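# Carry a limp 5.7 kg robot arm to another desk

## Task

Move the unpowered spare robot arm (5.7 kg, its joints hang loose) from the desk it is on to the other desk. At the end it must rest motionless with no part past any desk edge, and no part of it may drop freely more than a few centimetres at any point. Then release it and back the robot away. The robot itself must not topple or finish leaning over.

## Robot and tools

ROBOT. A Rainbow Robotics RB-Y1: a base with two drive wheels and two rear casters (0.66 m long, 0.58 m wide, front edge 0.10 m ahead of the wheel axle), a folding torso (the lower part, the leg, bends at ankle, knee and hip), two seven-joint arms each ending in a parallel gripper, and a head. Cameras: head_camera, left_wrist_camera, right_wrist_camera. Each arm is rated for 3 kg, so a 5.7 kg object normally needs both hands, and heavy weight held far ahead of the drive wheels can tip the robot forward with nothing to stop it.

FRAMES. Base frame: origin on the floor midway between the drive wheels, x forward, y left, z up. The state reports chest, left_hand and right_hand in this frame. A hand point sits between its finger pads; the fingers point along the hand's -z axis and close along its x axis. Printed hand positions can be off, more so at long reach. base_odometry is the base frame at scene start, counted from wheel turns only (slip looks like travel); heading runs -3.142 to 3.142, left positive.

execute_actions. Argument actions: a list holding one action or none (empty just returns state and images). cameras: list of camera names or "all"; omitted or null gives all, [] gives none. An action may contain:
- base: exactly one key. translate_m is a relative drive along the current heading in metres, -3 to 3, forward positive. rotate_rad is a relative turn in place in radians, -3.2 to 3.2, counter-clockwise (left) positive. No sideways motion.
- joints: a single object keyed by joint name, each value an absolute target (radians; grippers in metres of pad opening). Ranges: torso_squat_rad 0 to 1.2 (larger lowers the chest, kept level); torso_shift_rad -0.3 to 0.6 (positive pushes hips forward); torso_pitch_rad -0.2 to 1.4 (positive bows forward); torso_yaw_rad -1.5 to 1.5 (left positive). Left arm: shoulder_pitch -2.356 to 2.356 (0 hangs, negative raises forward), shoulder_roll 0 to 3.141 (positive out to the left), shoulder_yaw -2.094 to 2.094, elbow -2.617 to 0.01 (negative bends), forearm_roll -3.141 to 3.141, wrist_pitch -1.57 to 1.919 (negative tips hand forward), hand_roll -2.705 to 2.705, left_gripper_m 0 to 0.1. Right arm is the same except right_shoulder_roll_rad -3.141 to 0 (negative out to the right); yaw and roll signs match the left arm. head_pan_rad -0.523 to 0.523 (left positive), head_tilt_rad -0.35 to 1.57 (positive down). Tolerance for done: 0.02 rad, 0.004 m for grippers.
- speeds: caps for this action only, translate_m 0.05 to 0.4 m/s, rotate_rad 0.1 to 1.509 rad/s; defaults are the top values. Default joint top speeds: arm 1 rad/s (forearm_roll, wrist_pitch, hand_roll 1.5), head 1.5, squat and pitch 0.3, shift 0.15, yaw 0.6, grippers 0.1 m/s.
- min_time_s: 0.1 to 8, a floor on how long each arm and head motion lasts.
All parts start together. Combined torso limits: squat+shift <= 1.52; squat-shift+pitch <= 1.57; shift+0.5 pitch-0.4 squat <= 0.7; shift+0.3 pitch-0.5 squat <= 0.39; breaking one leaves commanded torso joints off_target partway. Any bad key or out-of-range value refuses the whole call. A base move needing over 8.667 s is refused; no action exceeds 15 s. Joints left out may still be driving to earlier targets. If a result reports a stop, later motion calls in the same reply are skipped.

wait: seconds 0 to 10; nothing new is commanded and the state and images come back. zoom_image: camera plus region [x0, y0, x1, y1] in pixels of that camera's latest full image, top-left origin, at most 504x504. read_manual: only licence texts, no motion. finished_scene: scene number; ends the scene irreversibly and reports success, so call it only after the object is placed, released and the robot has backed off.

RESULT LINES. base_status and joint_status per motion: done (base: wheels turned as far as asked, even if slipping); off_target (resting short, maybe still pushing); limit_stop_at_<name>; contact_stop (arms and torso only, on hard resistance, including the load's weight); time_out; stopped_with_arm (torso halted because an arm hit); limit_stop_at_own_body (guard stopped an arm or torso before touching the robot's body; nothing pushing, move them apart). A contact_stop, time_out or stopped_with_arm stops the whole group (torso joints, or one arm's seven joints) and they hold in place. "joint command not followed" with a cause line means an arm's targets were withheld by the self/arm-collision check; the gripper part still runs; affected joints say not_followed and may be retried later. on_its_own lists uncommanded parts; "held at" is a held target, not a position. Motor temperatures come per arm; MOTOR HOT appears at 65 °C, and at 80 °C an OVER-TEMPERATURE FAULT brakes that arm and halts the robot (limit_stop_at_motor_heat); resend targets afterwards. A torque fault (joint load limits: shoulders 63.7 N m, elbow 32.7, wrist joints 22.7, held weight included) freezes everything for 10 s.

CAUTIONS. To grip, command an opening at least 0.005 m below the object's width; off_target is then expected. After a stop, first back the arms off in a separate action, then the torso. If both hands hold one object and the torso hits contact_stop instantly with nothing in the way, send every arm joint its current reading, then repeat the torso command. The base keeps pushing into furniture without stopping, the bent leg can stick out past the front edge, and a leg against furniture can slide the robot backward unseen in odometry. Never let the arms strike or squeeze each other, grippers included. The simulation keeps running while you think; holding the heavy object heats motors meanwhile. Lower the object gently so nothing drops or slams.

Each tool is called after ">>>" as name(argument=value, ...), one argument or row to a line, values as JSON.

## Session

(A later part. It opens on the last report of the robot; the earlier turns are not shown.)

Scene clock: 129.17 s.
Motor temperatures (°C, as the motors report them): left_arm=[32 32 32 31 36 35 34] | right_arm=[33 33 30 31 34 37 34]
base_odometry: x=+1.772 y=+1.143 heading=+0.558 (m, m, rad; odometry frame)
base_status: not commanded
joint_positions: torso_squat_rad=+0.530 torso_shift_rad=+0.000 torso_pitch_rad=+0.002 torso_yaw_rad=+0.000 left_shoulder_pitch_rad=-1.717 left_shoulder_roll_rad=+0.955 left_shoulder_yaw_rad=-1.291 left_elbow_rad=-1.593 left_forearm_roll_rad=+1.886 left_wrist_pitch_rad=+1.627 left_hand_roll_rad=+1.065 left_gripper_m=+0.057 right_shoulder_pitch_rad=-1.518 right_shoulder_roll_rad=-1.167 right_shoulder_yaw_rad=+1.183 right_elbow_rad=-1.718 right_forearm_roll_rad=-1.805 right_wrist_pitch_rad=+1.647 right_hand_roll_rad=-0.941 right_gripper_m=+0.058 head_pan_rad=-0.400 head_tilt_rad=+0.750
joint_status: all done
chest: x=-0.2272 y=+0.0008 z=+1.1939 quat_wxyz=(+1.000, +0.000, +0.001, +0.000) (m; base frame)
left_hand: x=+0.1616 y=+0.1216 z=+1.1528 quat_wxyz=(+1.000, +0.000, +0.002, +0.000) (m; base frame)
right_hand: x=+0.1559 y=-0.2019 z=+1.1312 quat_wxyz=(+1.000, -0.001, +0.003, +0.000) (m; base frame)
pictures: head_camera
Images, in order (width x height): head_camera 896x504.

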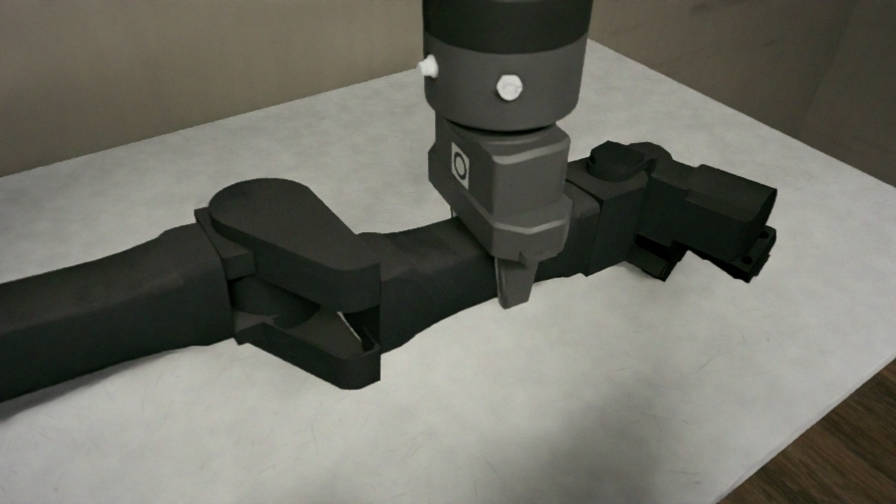

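>>> execute_actions(
  actions=[
    {"joints": {"torso_squat_rad": 0.42, "head_pan_rad": 0.4}},
  ],
  cameras=["head_camera"],
)

>>> execute_actions(
  actions=[
    {"joints": {"torso_squat_rad": 0.28, "head_pan_rad": -0.4}},
  ],
  cameras=["head_camera"],
)

>>> execute_actions(
  actions=[
    {"joints": {"torso_squat_rad": 0.0}},
  ],
  cameras=["head_camera"],
)

Scene clock: 136.20 s.
Motor temperatures (°C, as the motors report them): left_arm=[32 32 33 31 36 35 34] | right_arm=[33 33 30 31 34 37 34]
base_odometry: x=+1.772 y=+1.143 heading=+0.558 (m, m, rad; odometry frame)
base_status: not commanded
joint_positions: torso_squat_rad=+0.420 torso_shift_rad=+0.001 torso_pitch_rad=+0.002 torso_yaw_rad=+0.000 left_shoulder_pitch_rad=-1.717 left_shoulder_roll_rad=+0.955 left_shoulder_yaw_rad=-1.291 left_elbow_rad=-1.593 left_forearm_roll_rad=+1.886 left_wrist_pitch_rad=+1.627 left_hand_roll_rad=+1.065 left_gripper_m=+0.057 right_shoulder_pitch_rad=-1.518 right_shoulder_roll_rad=-1.166 right_shoulder_yaw_rad=+1.183 right_elbow_rad=-1.718 right_forearm_roll_rad=-1.805 right_wrist_pitch_rad=+1.647 right_hand_roll_rad=-0.941 right_gripper_m=+0.058 head_pan_rad=+0.400 head_tilt_rad=+0.750
joint_status: all done
chest: x=-0.2272 y=+0.0008 z=+1.2291 quat_wxyz=(+1.000, +0.000, +0.001, +0.000) (m; base frame)
left_hand: x=+0.1617 y=+0.1216 z=+1.1880 quat_wxyz=(+1.000, +0.000, +0.002, +0.000) (m; base frame)
right_hand: x=+0.1559 y=-0.2019 z=+1.1664 quat_wxyz=(+1.000, -0.001, +0.003, +0.000) (m; base frame)
pictures: head_camera
Images, in order (width x height): head_camera 896x504.

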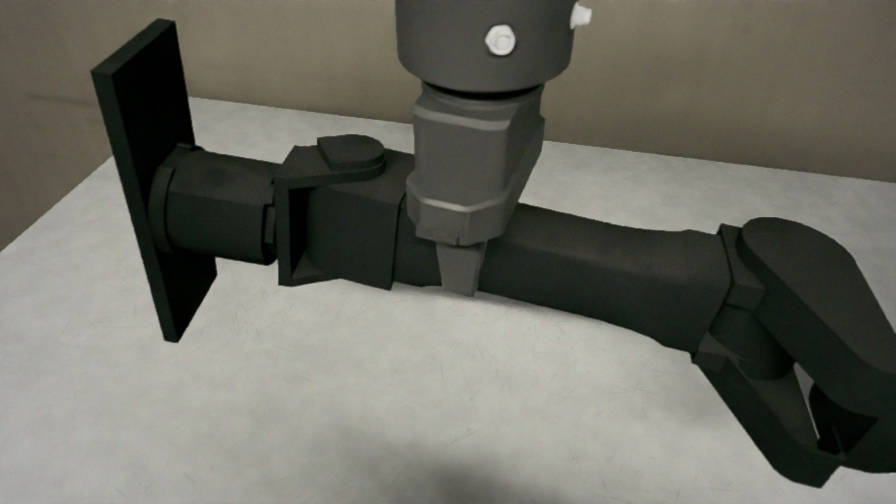

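Scene clock: 137.47 s.
Motor temperatures (°C, as the motors report them): left_arm=[32 32 33 31 36 35 34] | right_arm=[33 33 30 31 34 37 34]
base_odometry: x=+1.772 y=+1.143 heading=+0.558 (m, m, rad; odometry frame)
base_status: not commanded
joint_positions: torso_squat_rad=+0.280 torso_shift_rad=+0.001 torso_pitch_rad=+0.002 torso_yaw_rad=+0.000 left_shoulder_pitch_rad=-1.717 left_shoulder_roll_rad=+0.955 left_shoulder_yaw_rad=-1.291 left_elbow_rad=-1.593 left_forearm_roll_rad=+1.886 left_wrist_pitch_rad=+1.627 left_hand_roll_rad=+1.065 left_gripper_m=+0.057 right_shoulder_pitch_rad=-1.518 right_shoulder_roll_rad=-1.166 right_shoulder_yaw_rad=+1.183 right_elbow_rad=-1.718 right_forearm_roll_rad=-1.805 right_wrist_pitch_rad=+1.647 right_hand_roll_rad=-0.941 right_gripper_m=+0.058 head_pan_rad=-0.400 head_tilt_rad=+0.750
joint_status: all done
chest: x=-0.2271 y=+0.0008 z=+1.2627 quat_wxyz=(+1.000, +0.000, +0.001, +0.000) (m; base frame)
left_hand: x=+0.1617 y=+0.1216 z=+1.2215 quat_wxyz=(+1.000, +0.000, +0.002, +0.000) (m; base frame)
right_hand: x=+0.1559 y=-0.2019 z=+1.1997 quat_wxyz=(+1.000, -0.001, +0.004, +0.000) (m; base frame)
pictures: head_camera
Images, in order (width x height): head_camera 896x504.

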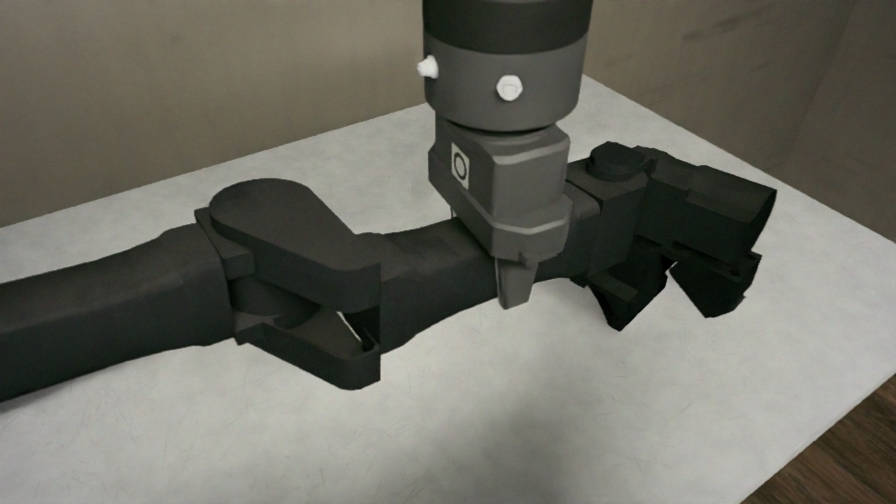

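Scene clock: 139.17 s.
Motor temperatures (°C, as the motors report them): left_arm=[33 32 33 31 36 35 34] | right_arm=[33 33 30 31 34 37 34]
base_odometry: x=+1.772 y=+1.143 heading=+0.558 (m, m, rad; odometry frame)
base_status: not commanded
joint_positions: torso_squat_rad=+0.000 torso_shift_rad=+0.001 torso_pitch_rad=+0.002 torso_yaw_rad=+0.000 left_shoulder_pitch_rad=-1.717 left_shoulder_roll_rad=+0.955 left_shoulder_yaw_rad=-1.291 left_elbow_rad=-1.593 left_forearm_roll_rad=+1.886 left_wrist_pitch_rad=+1.627 left_hand_roll_rad=+1.065 left_gripper_m=+0.057 right_shoulder_pitch_rad=-1.518 right_shoulder_roll_rad=-1.166 right_shoulder_yaw_rad=+1.183 right_elbow_rad=-1.718 right_forearm_roll_rad=-1.805 right_wrist_pitch_rad=+1.647 right_hand_roll_rad=-0.941 right_gripper_m=+0.058 head_pan_rad=-0.400 head_tilt_rad=+0.750
joint_status: all done
chest: x=-0.2270 y=+0.0008 z=+1.2899 quat_wxyz=(+1.000, +0.000, +0.001, +0.000) (m; base frame)
left_hand: x=+0.1618 y=+0.1216 z=+1.2487 quat_wxyz=(+1.000, +0.000, +0.002, +0.000) (m; base frame)
right_hand: x=+0.1560 y=-0.2019 z=+1.2269 quat_wxyz=(+1.000, -0.001, +0.004, +0.000) (m; base frame)
pictures: head_camera
Images, in order (width x height): head_camera 896x504.

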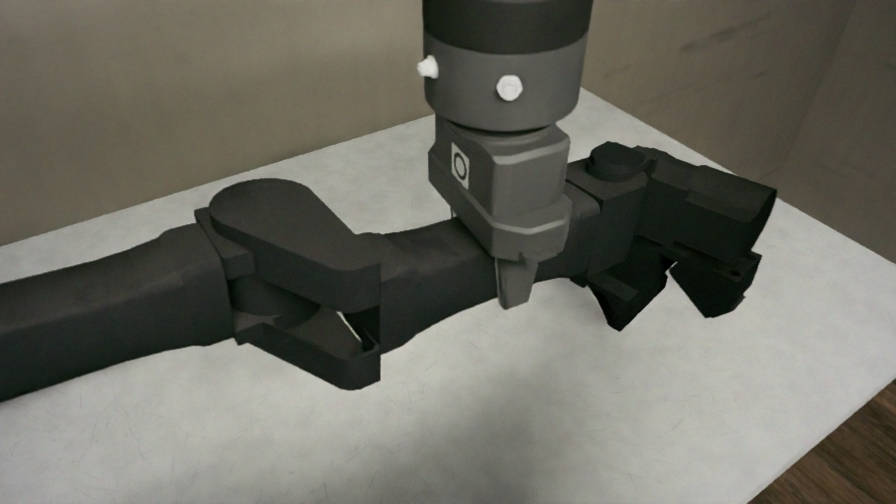

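>>> execute_actions(
  actions=[
    {"base": {"translate_m": -0.6}, "speeds": {"translate_m": 0.2}, "joints": {"head_pan_rad": 0.0, "head_tilt_rad": 0.5}},
  ],
  cameras=["head_camera"],
)

Scene clock: 146.80 s.
Motor temperatures (°C, as the motors report them): left_arm=[33 32 33 31 36 35 34] | right_arm=[33 33 30 31 34 37 34]
base_odometry: x=+1.263 y=+0.825 heading=+0.557 (m, m, rad; odometry frame)
base_status: done
joint_positions: torso_squat_rad=+0.000 torso_shift_rad=+0.001 torso_pitch_rad=+0.002 torso_yaw_rad=+0.000 left_shoulder_pitch_rad=-1.717 left_shoulder_roll_rad=+0.955 left_shoulder_yaw_rad=-1.291 left_elbow_rad=-1.593 left_forearm_roll_rad=+1.886 left_wrist_pitch_rad=+1.627 left_hand_roll_rad=+1.065 left_gripper_m=+0.057 right_shoulder_pitch_rad=-1.518 right_shoulder_roll_rad=-1.166 right_shoulder_yaw_rad=+1.183 right_elbow_rad=-1.718 right_forearm_roll_rad=-1.805 right_wrist_pitch_rad=+1.647 right_hand_roll_rad=-0.941 right_gripper_m=+0.058 head_pan_rad=+0.000 head_tilt_rad=+0.500
joint_status: all done
chest: x=-0.2271 y=+0.0008 z=+1.2899 quat_wxyz=(+1.000, +0.000, +0.001, +0.000) (m; base frame)
left_hand: x=+0.1617 y=+0.1216 z=+1.2488 quat_wxyz=(+1.000, +0.000, +0.002, -0.001) (m; base frame)
right_hand: x=+0.1559 y=-0.2019 z=+1.2269 quat_wxyz=(+1.000, -0.001, +0.004, +0.000) (m; base frame)
pictures: head_camera
Images, in order (width x height): head_camera 896x504.

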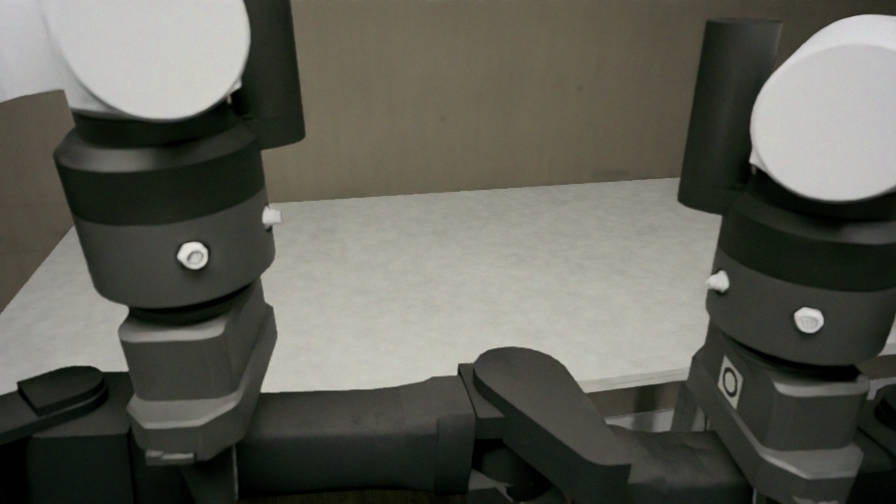

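>>> execute_actions(
  actions=[
    {"base": {"translate_m": -0.25}, "speeds": {"translate_m": 0.2}},
  ],
  cameras=[],
)

>>> execute_actions(
  actions=[
    {"base": {"rotate_rad": -2.957}, "speeds": {"rotate_rad": 0.6}, "joints": {"head_tilt_rad": 0.3}},
  ],
  cameras=["head_camera"],
)

Scene clock: 155.10 s.
Motor temperatures (°C, as the motors report them): left_arm=[33 32 33 31 36 35 34] | right_arm=[33 33 30 31 34 37 34]
base_odometry: x=+1.050 y=+0.693 heading=+0.556 (m, m, rad; odometry frame)
base_status: done
joint_positions: torso_squat_rad=+0.000 torso_shift_rad=+0.001 torso_pitch_rad=+0.002 torso_yaw_rad=+0.000 left_shoulder_pitch_rad=-1.717 left_shoulder_roll_rad=+0.955 left_shoulder_yaw_rad=-1.291 left_elbow_rad=-1.593 left_forearm_roll_rad=+1.886 left_wrist_pitch_rad=+1.627 left_hand_roll_rad=+1.065 left_gripper_m=+0.057 right_shoulder_pitch_rad=-1.518 right_shoulder_roll_rad=-1.166 right_shoulder_yaw_rad=+1.183 right_elbow_rad=-1.718 right_forearm_roll_rad=-1.805 right_wrist_pitch_rad=+1.647 right_hand_roll_rad=-0.941 right_gripper_m=+0.058 head_pan_rad=+0.000 head_tilt_rad=+0.500
joint_status: not commanded
chest: x=-0.2271 y=+0.0008 z=+1.2899 quat_wxyz=(+1.000, +0.000, +0.001, +0.000) (m; base frame)
left_hand: x=+0.1617 y=+0.1216 z=+1.2488 quat_wxyz=(+1.000, +0.000, +0.002, -0.001) (m; base frame)
right_hand: x=+0.1559 y=-0.2019 z=+1.2269 quat_wxyz=(+1.000, -0.001, +0.004, +0.001) (m; base frame)
pictures: none
No camera images: the call's "cameras" was empty. Leave "cameras" out to get every camera's image.

Scene clock: 161.57 s.
Motor temperatures (°C, as the motors report them): left_arm=[33 32 33 31 36 35 34] | right_arm=[33 33 30 31 34 37 34]
base_odometry: x=+1.050 y=+0.693 heading=-2.400 (m, m, rad; odometry frame)
base_status: done
joint_positions: torso_squat_rad=+0.000 torso_shift_rad=+0.001 torso_pitch_rad=+0.002 torso_yaw_rad=+0.000 left_shoulder_pitch_rad=-1.717 left_shoulder_roll_rad=+0.955 left_shoulder_yaw_rad=-1.291 left_elbow_rad=-1.593 left_forearm_roll_rad=+1.886 left_wrist_pitch_rad=+1.627 left_hand_roll_rad=+1.065 left_gripper_m=+0.057 right_shoulder_pitch_rad=-1.518 right_shoulder_roll_rad=-1.166 right_shoulder_yaw_rad=+1.183 right_elbow_rad=-1.718 right_forearm_roll_rad=-1.805 right_wrist_pitch_rad=+1.647 right_hand_roll_rad=-0.941 right_gripper_m=+0.058 head_pan_rad=+0.000 head_tilt_rad=+0.300
joint_status: all done
chest: x=-0.2270 y=+0.0008 z=+1.2899 quat_wxyz=(+1.000, +0.000, +0.001, +0.000) (m; base frame)
left_hand: x=+0.1617 y=+0.1215 z=+1.2488 quat_wxyz=(+1.000, +0.000, +0.002, -0.001) (m; base frame)
right_hand: x=+0.1559 y=-0.2019 z=+1.2269 quat_wxyz=(+1.000, -0.001, +0.004, +0.001) (m; base frame)
pictures: head_camera
Images, in order (width x height): head_camera 896x504.

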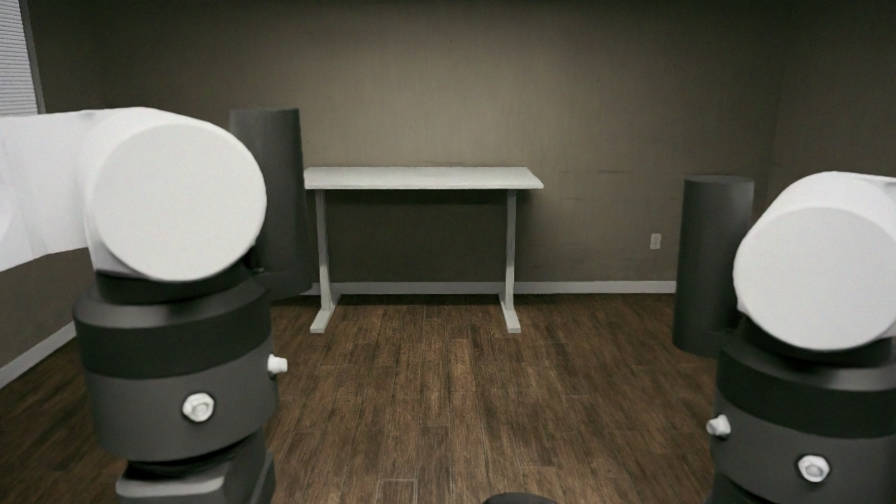

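>>> execute_actions(
  actions=[
    {"base": {"rotate_rad": 0.08}, "speeds": {"rotate_rad": 0.4}},
  ],
  cameras=[],
)

>>> execute_actions(
  actions=[
    {"base": {"translate_m": 2.5}, "speeds": {"translate_m": 0.35}},
  ],
  cameras=[],
)

>>> execute_actions(
  actions=[
    {"base": {"rotate_rad": -0.08}, "speeds": {"rotate_rad": 0.4}, "joints": {"head_tilt_rad": 0.75}},
  ],
  cameras=["head_camera"],
)

Scene clock: 175.43 s.
Motor temperatures (°C, as the motors report them): left_arm=[33 32 33 31 36 35 34] | right_arm=[34 33 30 31 34 37 34]
base_odometry: x=+1.050 y=+0.693 heading=-2.321 (m, m, rad; odometry frame)
base_status: done
joint_positions: torso_squat_rad=+0.000 torso_shift_rad=+0.001 torso_pitch_rad=+0.002 torso_yaw_rad=+0.000 left_shoulder_pitch_rad=-1.717 left_shoulder_roll_rad=+0.955 left_shoulder_yaw_rad=-1.291 left_elbow_rad=-1.593 left_forearm_roll_rad=+1.886 left_wrist_pitch_rad=+1.627 left_hand_roll_rad=+1.065 left_gripper_m=+0.057 right_shoulder_pitch_rad=-1.518 right_shoulder_roll_rad=-1.166 right_shoulder_yaw_rad=+1.183 right_elbow_rad=-1.718 right_forearm_roll_rad=-1.805 right_wrist_pitch_rad=+1.647 right_hand_roll_rad=-0.941 right_gripper_m=+0.058 head_pan_rad=+0.000 head_tilt_rad=+0.300
joint_status: not commanded
chest: x=-0.2270 y=+0.0008 z=+1.2899 quat_wxyz=(+1.000, +0.000, +0.001, +0.000) (m; base frame)
left_hand: x=+0.1617 y=+0.1215 z=+1.2488 quat_wxyz=(+1.000, +0.000, +0.002, -0.001) (m; base frame)
right_hand: x=+0.1559 y=-0.2019 z=+1.2269 quat_wxyz=(+1.000, -0.001, +0.004, +0.001) (m; base frame)
pictures: none
No camera images: the call's "cameras" was empty. Leave "cameras" out to get every camera's image.

Scene clock: 183.83 s.
Motor temperatures (°C, as the motors report them): left_arm=[33 32 33 31 36 35 34] | right_arm=[34 33 30 31 34 37 34]
base_odometry: x=-0.655 y=-1.135 heading=-2.322 (m, m, rad; odometry frame)
base_status: done
joint_positions: torso_squat_rad=+0.000 torso_shift_rad=+0.001 torso_pitch_rad=+0.002 torso_yaw_rad=+0.000 left_shoulder_pitch_rad=-1.717 left_shoulder_roll_rad=+0.955 left_shoulder_yaw_rad=-1.291 left_elbow_rad=-1.593 left_forearm_roll_rad=+1.886 left_wrist_pitch_rad=+1.627 left_hand_roll_rad=+1.065 left_gripper_m=+0.057 right_shoulder_pitch_rad=-1.518 right_shoulder_roll_rad=-1.166 right_shoulder_yaw_rad=+1.184 right_elbow_rad=-1.718 right_forearm_roll_rad=-1.805 right_wrist_pitch_rad=+1.647 right_hand_roll_rad=-0.941 right_gripper_m=+0.058 head_pan_rad=+0.000 head_tilt_rad=+0.300
joint_status: not commanded
chest: x=-0.2270 y=+0.0008 z=+1.2899 quat_wxyz=(+1.000, +0.000, +0.001, +0.000) (m; base frame)
left_hand: x=+0.1618 y=+0.1215 z=+1.2487 quat_wxyz=(+1.000, +0.000, +0.002, -0.001) (m; base frame)
right_hand: x=+0.1559 y=-0.2019 z=+1.2268 quat_wxyz=(+1.000, -0.001, +0.004, +0.001) (m; base frame)
pictures: none
No camera images: the call's "cameras" was empty. Leave "cameras" out to get every camera's image.

Scene clock: 185.17 s.
Motor temperatures (°C, as the motors report them): left_arm=[33 32 33 31 36 35 34] | right_arm=[34 33 30 31 34 37 34]
base_odometry: x=-0.655 y=-1.135 heading=-2.401 (m, m, rad; odometry frame)
base_status: done
joint_positions: torso_squat_rad=+0.000 torso_shift_rad=+0.001 torso_pitch_rad=+0.002 torso_yaw_rad=+0.000 left_shoulder_pitch_rad=-1.717 left_shoulder_roll_rad=+0.955 left_shoulder_yaw_rad=-1.291 left_elbow_rad=-1.593 left_forearm_roll_rad=+1.886 left_wrist_pitch_rad=+1.627 left_hand_roll_rad=+1.065 left_gripper_m=+0.057 right_shoulder_pitch_rad=-1.518 right_shoulder_roll_rad=-1.166 right_shoulder_yaw_rad=+1.184 right_elbow_rad=-1.718 right_forearm_roll_rad=-1.805 right_wrist_pitch_rad=+1.647 right_hand_roll_rad=-0.941 right_gripper_m=+0.058 head_pan_rad=+0.000 head_tilt_rad=+0.750
joint_status: all done
chest: x=-0.2270 y=+0.0008 z=+1.2899 quat_wxyz=(+1.000, +0.000, +0.001, +0.000) (m; base frame)
left_hand: x=+0.1617 y=+0.1215 z=+1.2487 quat_wxyz=(+1.000, +0.000, +0.002, -0.001) (m; base frame)
right_hand: x=+0.1559 y=-0.2019 z=+1.2268 quat_wxyz=(+1.000, -0.001, +0.004, +0.001) (m; base frame)
pictures: head_camera
Images, in order (width x height): head_camera 896x504.

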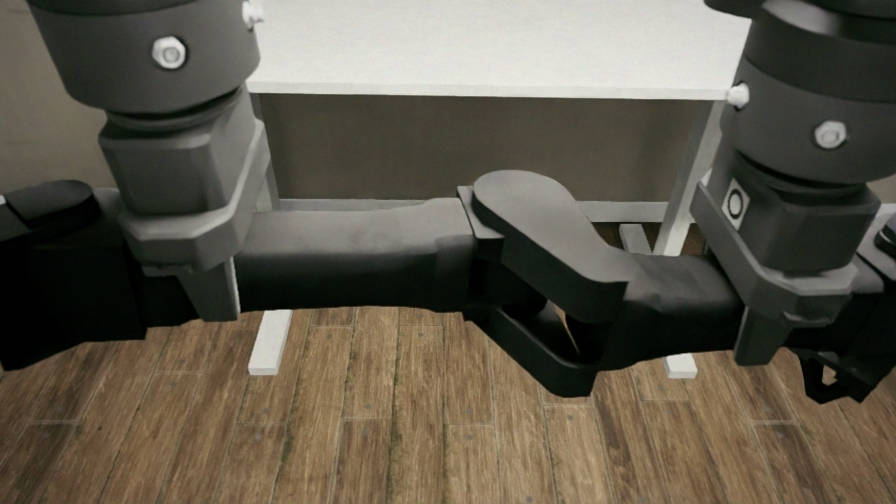

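>>> execute_actions(
  actions=[
    {"base": {"translate_m": 0.62}, "speeds": {"translate_m": 0.25}, "joints": {"head_pan_rad": -0.4}},
  ],
  cameras=["head_camera"],
)

Scene clock: 201.80 s.
Motor temperatures (°C, as the motors report them): left_arm=[33 32 33 31 36 35 34] | right_arm=[34 33 30 31 34 37 34]
base_odometry: x=-1.113 y=-1.554 heading=-2.402 (m, m, rad; odometry frame)
base_status: done
joint_positions: torso_squat_rad=+0.000 torso_shift_rad=+0.001 torso_pitch_rad=+0.002 torso_yaw_rad=+0.000 left_shoulder_pitch_rad=-1.717 left_shoulder_roll_rad=+0.955 left_shoulder_yaw_rad=-1.291 left_elbow_rad=-1.593 left_forearm_roll_rad=+1.886 left_wrist_pitch_rad=+1.627 left_hand_roll_rad=+1.065 left_gripper_m=+0.057 right_shoulder_pitch_rad=-1.518 right_shoulder_roll_rad=-1.166 right_shoulder_yaw_rad=+1.184 right_elbow_rad=-1.718 right_forearm_roll_rad=-1.805 right_wrist_pitch_rad=+1.647 right_hand_roll_rad=-0.941 right_gripper_m=+0.058 head_pan_rad=-0.400 head_tilt_rad=+0.750
joint_status: all done
chest: x=-0.2270 y=+0.0008 z=+1.2899 quat_wxyz=(+1.000, +0.000, +0.001, +0.000) (m; base frame)
left_hand: x=+0.1617 y=+0.1215 z=+1.2487 quat_wxyz=(+1.000, +0.000, +0.002, -0.001) (m; base frame)
right_hand: x=+0.1559 y=-0.2019 z=+1.2268 quat_wxyz=(+1.000, -0.001, +0.004, +0.001) (m; base frame)
pictures: head_camera
Images, in order (width x height): head_camera 896x504.

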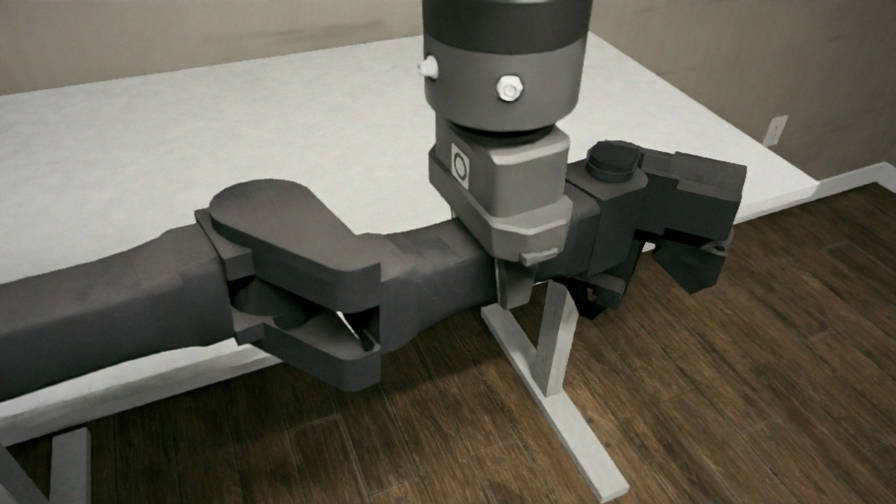

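>>> execute_actions(
  actions=[
    {"base": {"translate_m": 0.33}, "speeds": {"translate_m": 0.12}, "joints": {"head_pan_rad": 0.0, "head_tilt_rad": 1.1}},
  ],
  cameras=["head_camera"],
)

Scene clock: 208.57 s.
Motor temperatures (°C, as the motors report them): left_arm=[33 32 33 31 36 35 34] | right_arm=[34 33 30 31 34 37 34]
base_odometry: x=-1.357 y=-1.776 heading=-2.402 (m, m, rad; odometry frame)
base_status: done
joint_positions: torso_squat_rad=+0.000 torso_shift_rad=+0.001 torso_pitch_rad=+0.002 torso_yaw_rad=+0.000 left_shoulder_pitch_rad=-1.717 left_shoulder_roll_rad=+0.955 left_shoulder_yaw_rad=-1.291 left_elbow_rad=-1.593 left_forearm_roll_rad=+1.886 left_wrist_pitch_rad=+1.627 left_hand_roll_rad=+1.065 left_gripper_m=+0.057 right_shoulder_pitch_rad=-1.518 right_shoulder_roll_rad=-1.166 right_shoulder_yaw_rad=+1.184 right_elbow_rad=-1.718 right_forearm_roll_rad=-1.805 right_wrist_pitch_rad=+1.647 right_hand_roll_rad=-0.941 right_gripper_m=+0.058 head_pan_rad=+0.000 head_tilt_rad=+1.100
joint_status: all done
chest: x=-0.2269 y=+0.0008 z=+1.2899 quat_wxyz=(+1.000, +0.000, +0.001, +0.000) (m; base frame)
left_hand: x=+0.1618 y=+0.1215 z=+1.2487 quat_wxyz=(+1.000, +0.000, +0.002, -0.001) (m; base frame)
right_hand: x=+0.1560 y=-0.2019 z=+1.2268 quat_wxyz=(+1.000, -0.001, +0.004, +0.000) (m; base frame)
pictures: head_camera
Images, in order (width x height): head_camera 896x504.

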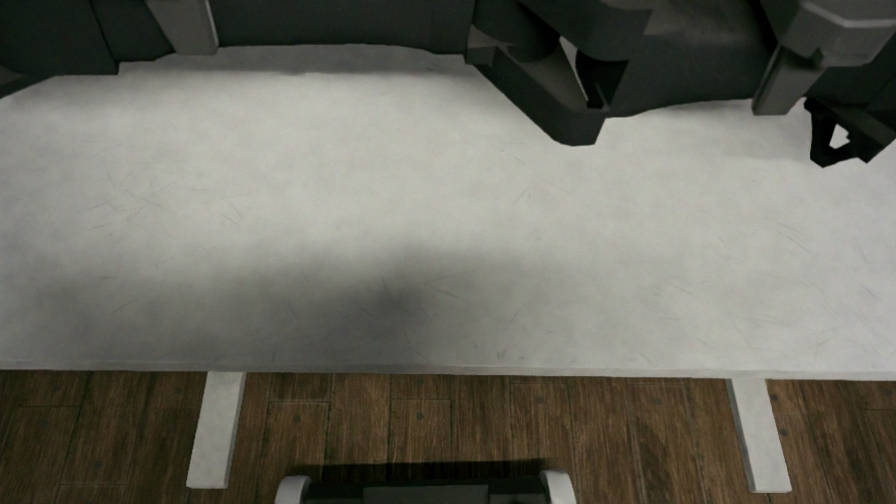

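>>> execute_actions(
  actions=[
    {"base": {"translate_m": 0.07}, "speeds": {"translate_m": 0.08}, "joints": {"head_pan_rad": -0.4, "head_tilt_rad": 0.75, "torso_squat_rad": 0.3}},
  ],
  cameras=["head_camera"],
)

>>> execute_actions(
  actions=[
    {"joints": {"torso_squat_rad": 0.42}},
  ],
  cameras=["head_camera"],
)

Scene clock: 215.80 s.
Motor temperatures (°C, as the motors report them): left_arm=[33 32 33 31 36 35 34] | right_arm=[34 33 30 31 34 37 34]
base_odometry: x=-1.409 y=-1.823 heading=-2.402 (m, m, rad; odometry frame)
base_status: done
joint_positions: torso_squat_rad=+0.300 torso_shift_rad=+0.001 torso_pitch_rad=+0.002 torso_yaw_rad=+0.000 left_shoulder_pitch_rad=-1.717 left_shoulder_roll_rad=+0.955 left_shoulder_yaw_rad=-1.291 left_elbow_rad=-1.593 left_forearm_roll_rad=+1.886 left_wrist_pitch_rad=+1.627 left_hand_roll_rad=+1.065 left_gripper_m=+0.057 right_shoulder_pitch_rad=-1.518 right_shoulder_roll_rad=-1.166 right_shoulder_yaw_rad=+1.184 right_elbow_rad=-1.718 right_forearm_roll_rad=-1.805 right_wrist_pitch_rad=+1.647 right_hand_roll_rad=-0.941 right_gripper_m=+0.058 head_pan_rad=-0.400 head_tilt_rad=+0.750
joint_status: all done
chest: x=-0.2272 y=+0.0008 z=+1.2587 quat_wxyz=(+1.000, +0.000, +0.001, +0.000) (m; base frame)
left_hand: x=+0.1616 y=+0.1215 z=+1.2176 quat_wxyz=(+1.000, +0.000, +0.002, -0.001) (m; base frame)
right_hand: x=+0.1558 y=-0.2019 z=+1.1957 quat_wxyz=(+1.000, -0.001, +0.004, +0.000) (m; base frame)
pictures: head_camera
Images, in order (width x height): head_camera 896x504.

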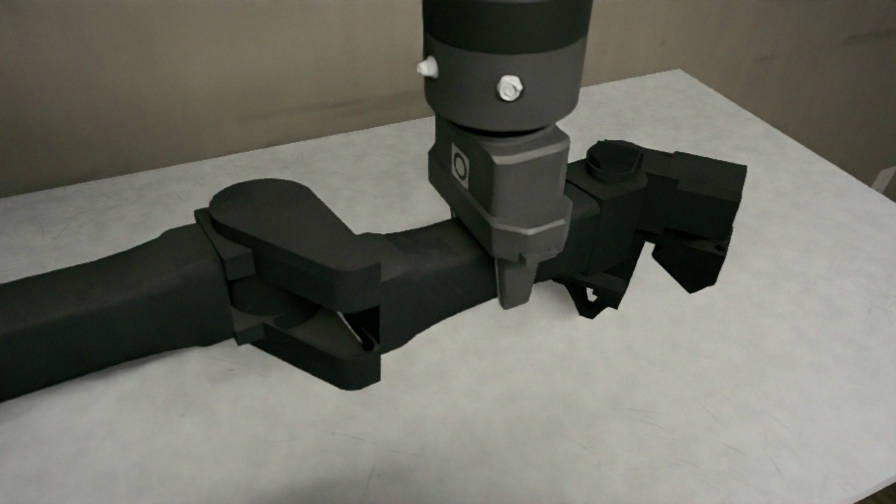

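Scene clock: 216.97 s.
Motor temperatures (°C, as the motors report them): left_arm=[33 32 33 31 36 35 34] | right_arm=[34 33 30 31 34 37 34]
base_odometry: x=-1.409 y=-1.823 heading=-2.402 (m, m, rad; odometry frame)
base_status: not commanded
joint_positions: torso_squat_rad=+0.420 torso_shift_rad=+0.000 torso_pitch_rad=+0.001 torso_yaw_rad=+0.000 left_shoulder_pitch_rad=-1.716 left_shoulder_roll_rad=+0.955 left_shoulder_yaw_rad=-1.292 left_elbow_rad=-1.593 left_forearm_roll_rad=+1.886 left_wrist_pitch_rad=+1.627 left_hand_roll_rad=+1.065 left_gripper_m=+0.057 right_shoulder_pitch_rad=-1.520 right_shoulder_roll_rad=-1.167 right_shoulder_yaw_rad=+1.181 right_elbow_rad=-1.718 right_forearm_roll_rad=-1.805 right_wrist_pitch_rad=+1.647 right_hand_roll_rad=-0.941 right_gripper_m=+0.058 head_pan_rad=-0.400 head_tilt_rad=+0.750
joint_status: all done
chest: x=-0.2276 y=+0.0009 z=+1.2291 quat_wxyz=(+1.000, -0.001, +0.000, +0.000) (m; base frame)
left_hand: x=+0.1612 y=+0.1218 z=+1.1879 quat_wxyz=(+1.000, +0.000, +0.002, +0.000) (m; base frame)
right_hand: x=+0.1559 y=-0.2015 z=+1.1680 quat_wxyz=(+1.000, -0.001, +0.001, +0.001) (m; base frame)
pictures: head_camera
Images, in order (width x height): head_camera 896x504.

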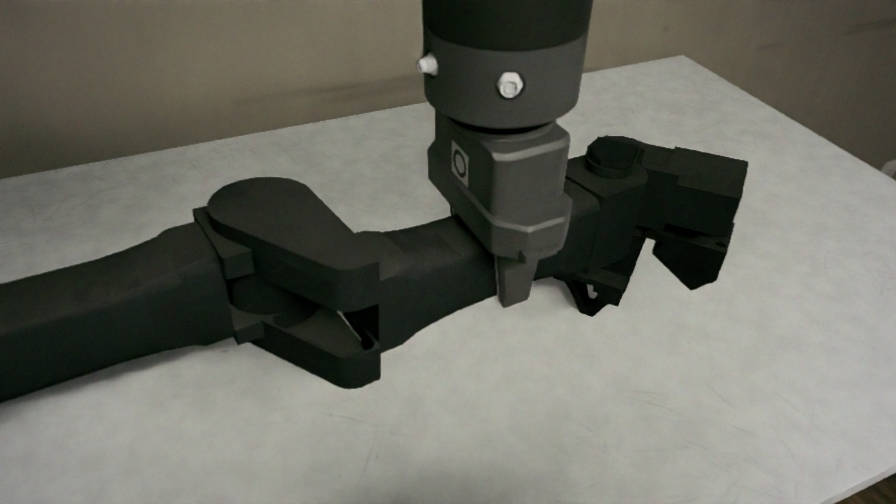

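>>> execute_actions(
  actions=[
    {"base": {"translate_m": -0.06}, "speeds": {"translate_m": 0.05}, "joints": {"torso_squat_rad": 0.47}},
  ],
  cameras=["head_camera"],
)

Scene clock: 226.10 s.
Motor temperatures (°C, as the motors report them): left_arm=[33 32 33 31 36 35 34] | right_arm=[34 33 30 31 34 37 34]
base_odometry: x=-1.364 y=-1.783 heading=-2.402 (m, m, rad; odometry frame)
base_status: done
joint_positions: torso_squat_rad=+0.470 torso_shift_rad=+0.000 torso_pitch_rad=+0.001 torso_yaw_rad=+0.000 left_shoulder_pitch_rad=-1.716 left_shoulder_roll_rad=+0.955 left_shoulder_yaw_rad=-1.292 left_elbow_rad=-1.593 left_forearm_roll_rad=+1.886 left_wrist_pitch_rad=+1.627 left_hand_roll_rad=+1.065 left_gripper_m=+0.056 right_shoulder_pitch_rad=-1.519 right_shoulder_roll_rad=-1.166 right_shoulder_yaw_rad=+1.182 right_elbow_rad=-1.718 right_forearm_roll_rad=-1.805 right_wrist_pitch_rad=+1.647 right_hand_roll_rad=-0.941 right_gripper_m=+0.058 head_pan_rad=-0.400 head_tilt_rad=+0.750
joint_status: all done
chest: x=-0.2274 y=+0.0008 z=+1.2140 quat_wxyz=(+1.000, -0.001, +0.001, +0.000) (m; base frame)
left_hand: x=+0.1614 y=+0.1218 z=+1.1726 quat_wxyz=(+1.000, +0.000, +0.002, +0.000) (m; base frame)
right_hand: x=+0.1558 y=-0.2015 z=+1.1520 quat_wxyz=(+1.000, -0.001, +0.003, +0.001) (m; base frame)
pictures: head_camera
Images, in order (width x height): head_camera 896x504.

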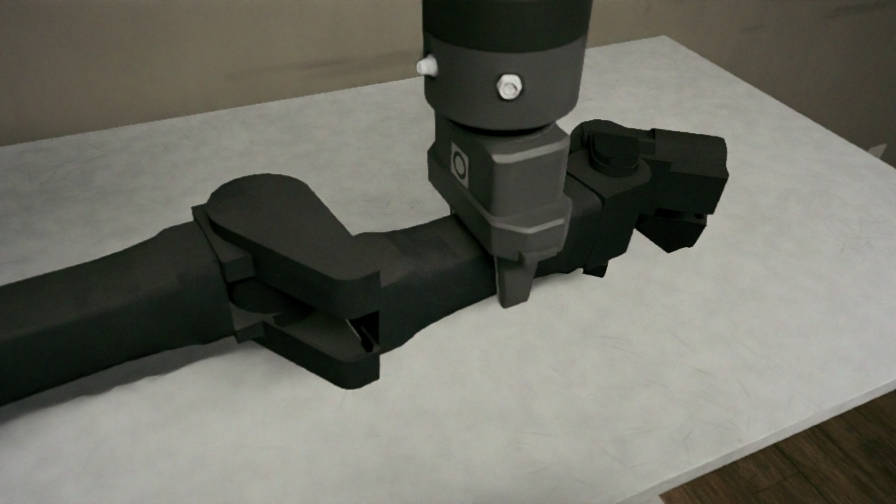

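>>> execute_actions(
  actions=[
    {"joints": {"torso_squat_rad": 0.55}},
  ],
  cameras=["head_camera"],
)

>>> execute_actions(
  actions=[
    {"joints": {"torso_squat_rad": 0.63}},
  ],
  cameras=["head_camera"],
)

Scene clock: 232.40 s.
Motor temperatures (°C, as the motors report them): left_arm=[33 32 33 31 36 35 34] | right_arm=[34 33 30 31 34 37 34]
base_odometry: x=-1.364 y=-1.783 heading=-2.402 (m, m, rad; odometry frame)
base_status: not commanded
joint_positions: torso_squat_rad=+0.550 torso_shift_rad=+0.000 torso_pitch_rad=+0.001 torso_yaw_rad=+0.000 left_shoulder_pitch_rad=-1.716 left_shoulder_roll_rad=+0.955 left_shoulder_yaw_rad=-1.292 left_elbow_rad=-1.593 left_forearm_roll_rad=+1.886 left_wrist_pitch_rad=+1.627 left_hand_roll_rad=+1.065 left_gripper_m=+0.057 right_shoulder_pitch_rad=-1.519 right_shoulder_roll_rad=-1.166 right_shoulder_yaw_rad=+1.183 right_elbow_rad=-1.718 right_forearm_roll_rad=-1.806 right_wrist_pitch_rad=+1.647 right_hand_roll_rad=-0.941 right_gripper_m=+0.058 head_pan_rad=-0.400 head_tilt_rad=+0.750
joint_status: all done
chest: x=-0.2273 y=+0.0008 z=+1.1867 quat_wxyz=(+1.000, +0.000, +0.001, +0.000) (m; base frame)
left_hand: x=+0.1615 y=+0.1218 z=+1.1452 quat_wxyz=(+1.000, +0.000, +0.002, +0.000) (m; base frame)
right_hand: x=+0.1558 y=-0.2015 z=+1.1245 quat_wxyz=(+1.000, -0.001, +0.003, +0.001) (m; base frame)
pictures: head_camera
Images, in order (width x height): head_camera 896x504.

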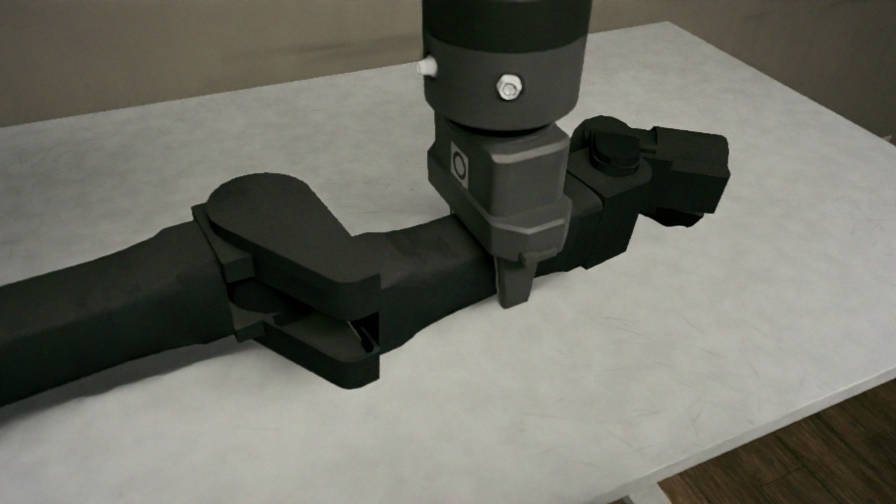

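Scene clock: 233.40 s.
Motor temperatures (°C, as the motors report them): left_arm=[33 32 33 31 36 35 34] | right_arm=[34 33 30 31 34 37 34]
base_odometry: x=-1.364 y=-1.783 heading=-2.402 (m, m, rad; odometry frame)
base_status: not commanded
joint_positions: torso_squat_rad=+0.630 torso_shift_rad=+0.000 torso_pitch_rad=+0.001 torso_yaw_rad=+0.000 left_shoulder_pitch_rad=-1.716 left_shoulder_roll_rad=+0.955 left_shoulder_yaw_rad=-1.292 left_elbow_rad=-1.593 left_forearm_roll_rad=+1.886 left_wrist_pitch_rad=+1.627 left_hand_roll_rad=+1.065 left_gripper_m=+0.057 right_shoulder_pitch_rad=-1.519 right_shoulder_roll_rad=-1.166 right_shoulder_yaw_rad=+1.183 right_elbow_rad=-1.718 right_forearm_roll_rad=-1.806 right_wrist_pitch_rad=+1.647 right_hand_roll_rad=-0.941 right_gripper_m=+0.058 head_pan_rad=-0.400 head_tilt_rad=+0.750
joint_status: all done
chest: x=-0.2273 y=+0.0008 z=+1.1556 quat_wxyz=(+1.000, +0.000, +0.001, +0.000) (m; base frame)
left_hand: x=+0.1615 y=+0.1217 z=+1.1141 quat_wxyz=(+1.000, +0.000, +0.002, +0.000) (m; base frame)
right_hand: x=+0.1557 y=-0.2015 z=+1.0933 quat_wxyz=(+1.000, -0.001, +0.003, +0.001) (m; base frame)
pictures: head_camera
Images, in order (width x height): head_camera 896x504.

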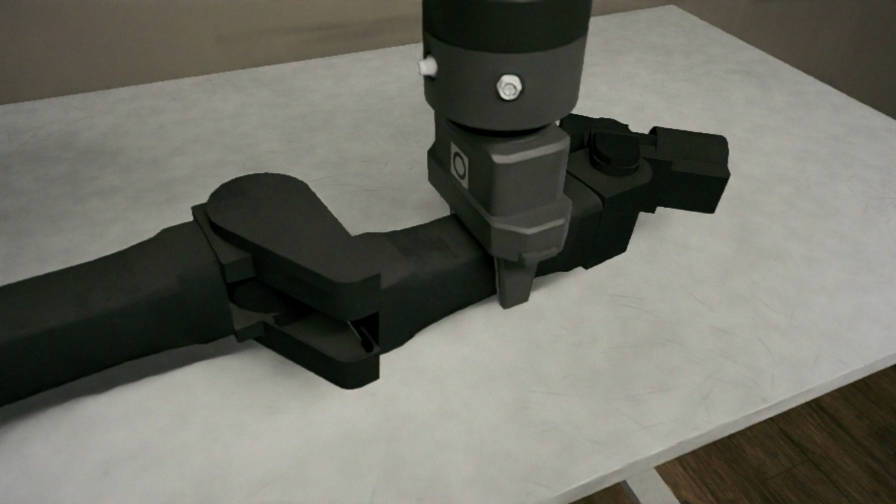

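The tip folds outward well. Drive forward a bit and look at the plate side.

>>> execute_actions(
  actions=[
    {"base": {"translate_m": 0.05}, "speeds": {"translate_m": 0.05}, "joints": {"torso_squat_rad": 0.7, "head_pan_rad": 0.45}},
  ],
  cameras=["head_camera"],
)

Scene clock: 240.83 s.
Motor temperatures (°C, as the motors report them): left_arm=[33 32 33 31 36 35 34] | right_arm=[34 33 30 31 34 37 34]
base_odometry: x=-1.401 y=-1.817 heading=-2.402 (m, m, rad; odometry frame)
base_status: done
joint_positions: torso_squat_rad=+0.700 torso_shift_rad=+0.000 torso_pitch_rad=+0.001 torso_yaw_rad=+0.000 left_shoulder_pitch_rad=-1.716 left_shoulder_roll_rad=+0.955 left_shoulder_yaw_rad=-1.292 left_elbow_rad=-1.593 left_forearm_roll_rad=+1.886 left_wrist_pitch_rad=+1.627 left_hand_roll_rad=+1.065 left_gripper_m=+0.057 right_shoulder_pitch_rad=-1.519 right_shoulder_roll_rad=-1.166 right_shoulder_yaw_rad=+1.182 right_elbow_rad=-1.718 right_forearm_roll_rad=-1.805 right_wrist_pitch_rad=+1.647 right_hand_roll_rad=-0.941 right_gripper_m=+0.058 head_pan_rad=+0.450 head_tilt_rad=+0.750
joint_status: all done
chest: x=-0.2274 y=+0.0007 z=+1.1253 quat_wxyz=(+1.000, +0.000, +0.001, +0.000) (m; base frame)
left_hand: x=+0.1615 y=+0.1217 z=+1.0839 quat_wxyz=(+1.000, +0.000, +0.002, +0.000) (m; base frame)
right_hand: x=+0.1558 y=-0.2015 z=+1.0633 quat_wxyz=(+1.000, -0.001, +0.003, +0.001) (m; base frame)
pictures: head_camera
Images, in order (width x height): head_camera 896x504.

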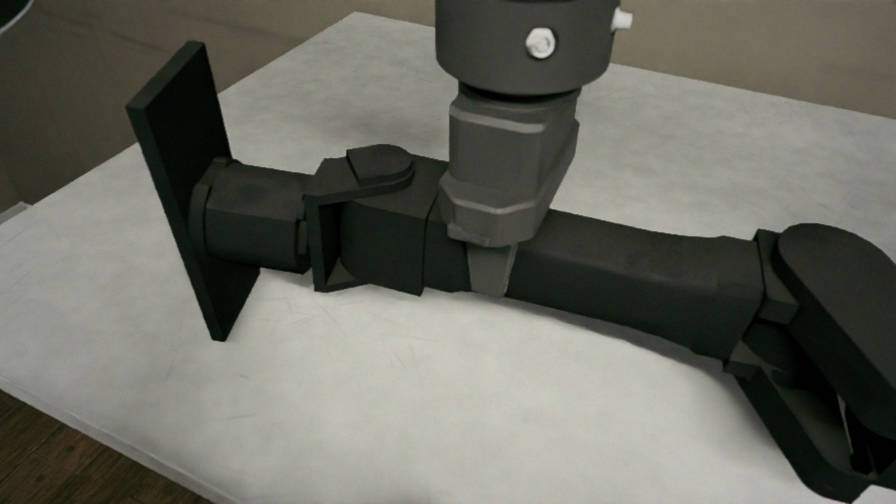

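>>> execute_actions(
  actions=[
    {"joints": {"torso_squat_rad": 0.77}},
  ],
  cameras=["head_camera"],
)

>>> execute_actions(
  actions=[
    {"joints": {"torso_squat_rad": 0.82}},
  ],
  cameras=["head_camera"],
)

Scene clock: 248.10 s.
Motor temperatures (°C, as the motors report them): left_arm=[33 32 33 31 36 35 34] | right_arm=[34 33 30 31 34 37 34]
base_odometry: x=-1.401 y=-1.817 heading=-2.402 (m, m, rad; odometry frame)
base_status: not commanded
joint_positions: torso_squat_rad=+0.770 torso_shift_rad=+0.000 torso_pitch_rad=+0.001 torso_yaw_rad=+0.000 left_shoulder_pitch_rad=-1.718 left_shoulder_roll_rad=+0.956 left_shoulder_yaw_rad=-1.290 left_elbow_rad=-1.593 left_forearm_roll_rad=+1.886 left_wrist_pitch_rad=+1.627 left_hand_roll_rad=+1.065 left_gripper_m=+0.056 right_shoulder_pitch_rad=-1.518 right_shoulder_roll_rad=-1.166 right_shoulder_yaw_rad=+1.183 right_elbow_rad=-1.718 right_forearm_roll_rad=-1.806 right_wrist_pitch_rad=+1.647 right_hand_roll_rad=-0.941 right_gripper_m=+0.058 head_pan_rad=+0.450 head_tilt_rad=+0.750
joint_status: all done
chest: x=-0.2276 y=+0.0006 z=+1.0925 quat_wxyz=(+1.000, +0.000, +0.000, +0.000) (m; base frame)
left_hand: x=+0.1616 y=+0.1212 z=+1.0525 quat_wxyz=(+1.000, -0.001, +0.000, +0.000) (m; base frame)
right_hand: x=+0.1553 y=-0.2018 z=+1.0301 quat_wxyz=(+1.000, -0.001, +0.003, +0.001) (m; base frame)
pictures: head_camera
Images, in order (width x height): head_camera 896x504.

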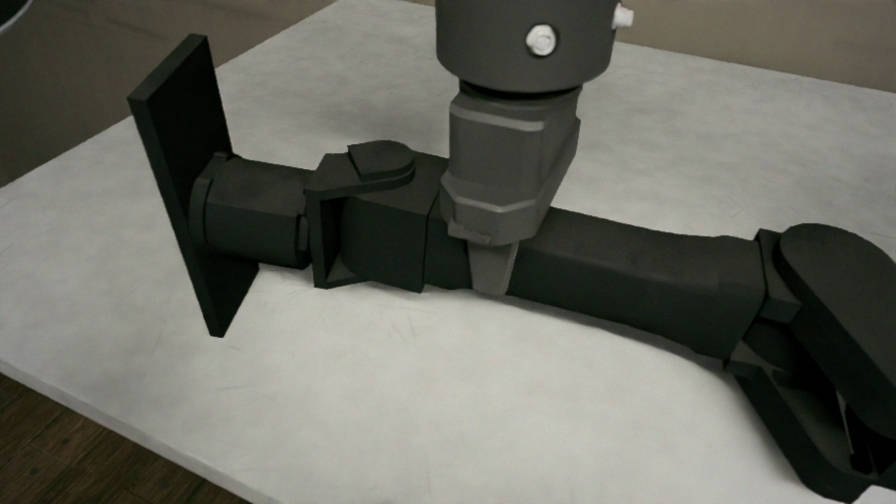

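Scene clock: 248.97 s.
Motor temperatures (°C, as the motors report them): left_arm=[33 32 33 31 36 35 34] | right_arm=[34 33 30 31 34 37 34]
base_odometry: x=-1.401 y=-1.817 heading=-2.402 (m, m, rad; odometry frame)
base_status: not commanded
joint_positions: torso_squat_rad=+0.820 torso_shift_rad=-0.001 torso_pitch_rad=-0.002 torso_yaw_rad=+0.000 left_shoulder_pitch_rad=-1.724 left_shoulder_roll_rad=+0.959 left_shoulder_yaw_rad=-1.285 left_elbow_rad=-1.590 left_forearm_roll_rad=+1.885 left_wrist_pitch_rad=+1.626 left_hand_roll_rad=+1.065 left_gripper_m=+0.057 right_shoulder_pitch_rad=-1.526 right_shoulder_roll_rad=-1.170 right_shoulder_yaw_rad=+1.177 right_elbow_rad=-1.717 right_forearm_roll_rad=-1.805 right_wrist_pitch_rad=+1.648 right_hand_roll_rad=-0.941 right_gripper_m=+0.058 head_pan_rad=+0.450 head_tilt_rad=+0.750
joint_status: all done
chest: x=-0.2289 y=+0.0007 z=+1.0675 quat_wxyz=(+1.000, -0.001, -0.001, +0.000) (m; base frame)
left_hand: x=+0.1623 y=+0.1209 z=+1.0327 quat_wxyz=(+1.000, -0.003, -0.006, +0.001) (m; base frame)
right_hand: x=+0.1561 y=-0.2013 z=+1.0109 quat_wxyz=(+1.000, +0.000, -0.004, +0.000) (m; base frame)
pictures: head_camera
Images, in order (width x height): head_camera 896x504.

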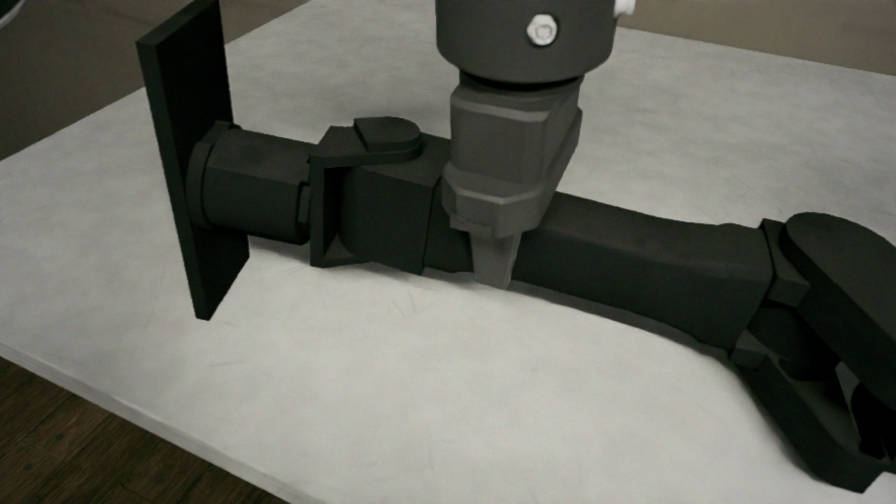

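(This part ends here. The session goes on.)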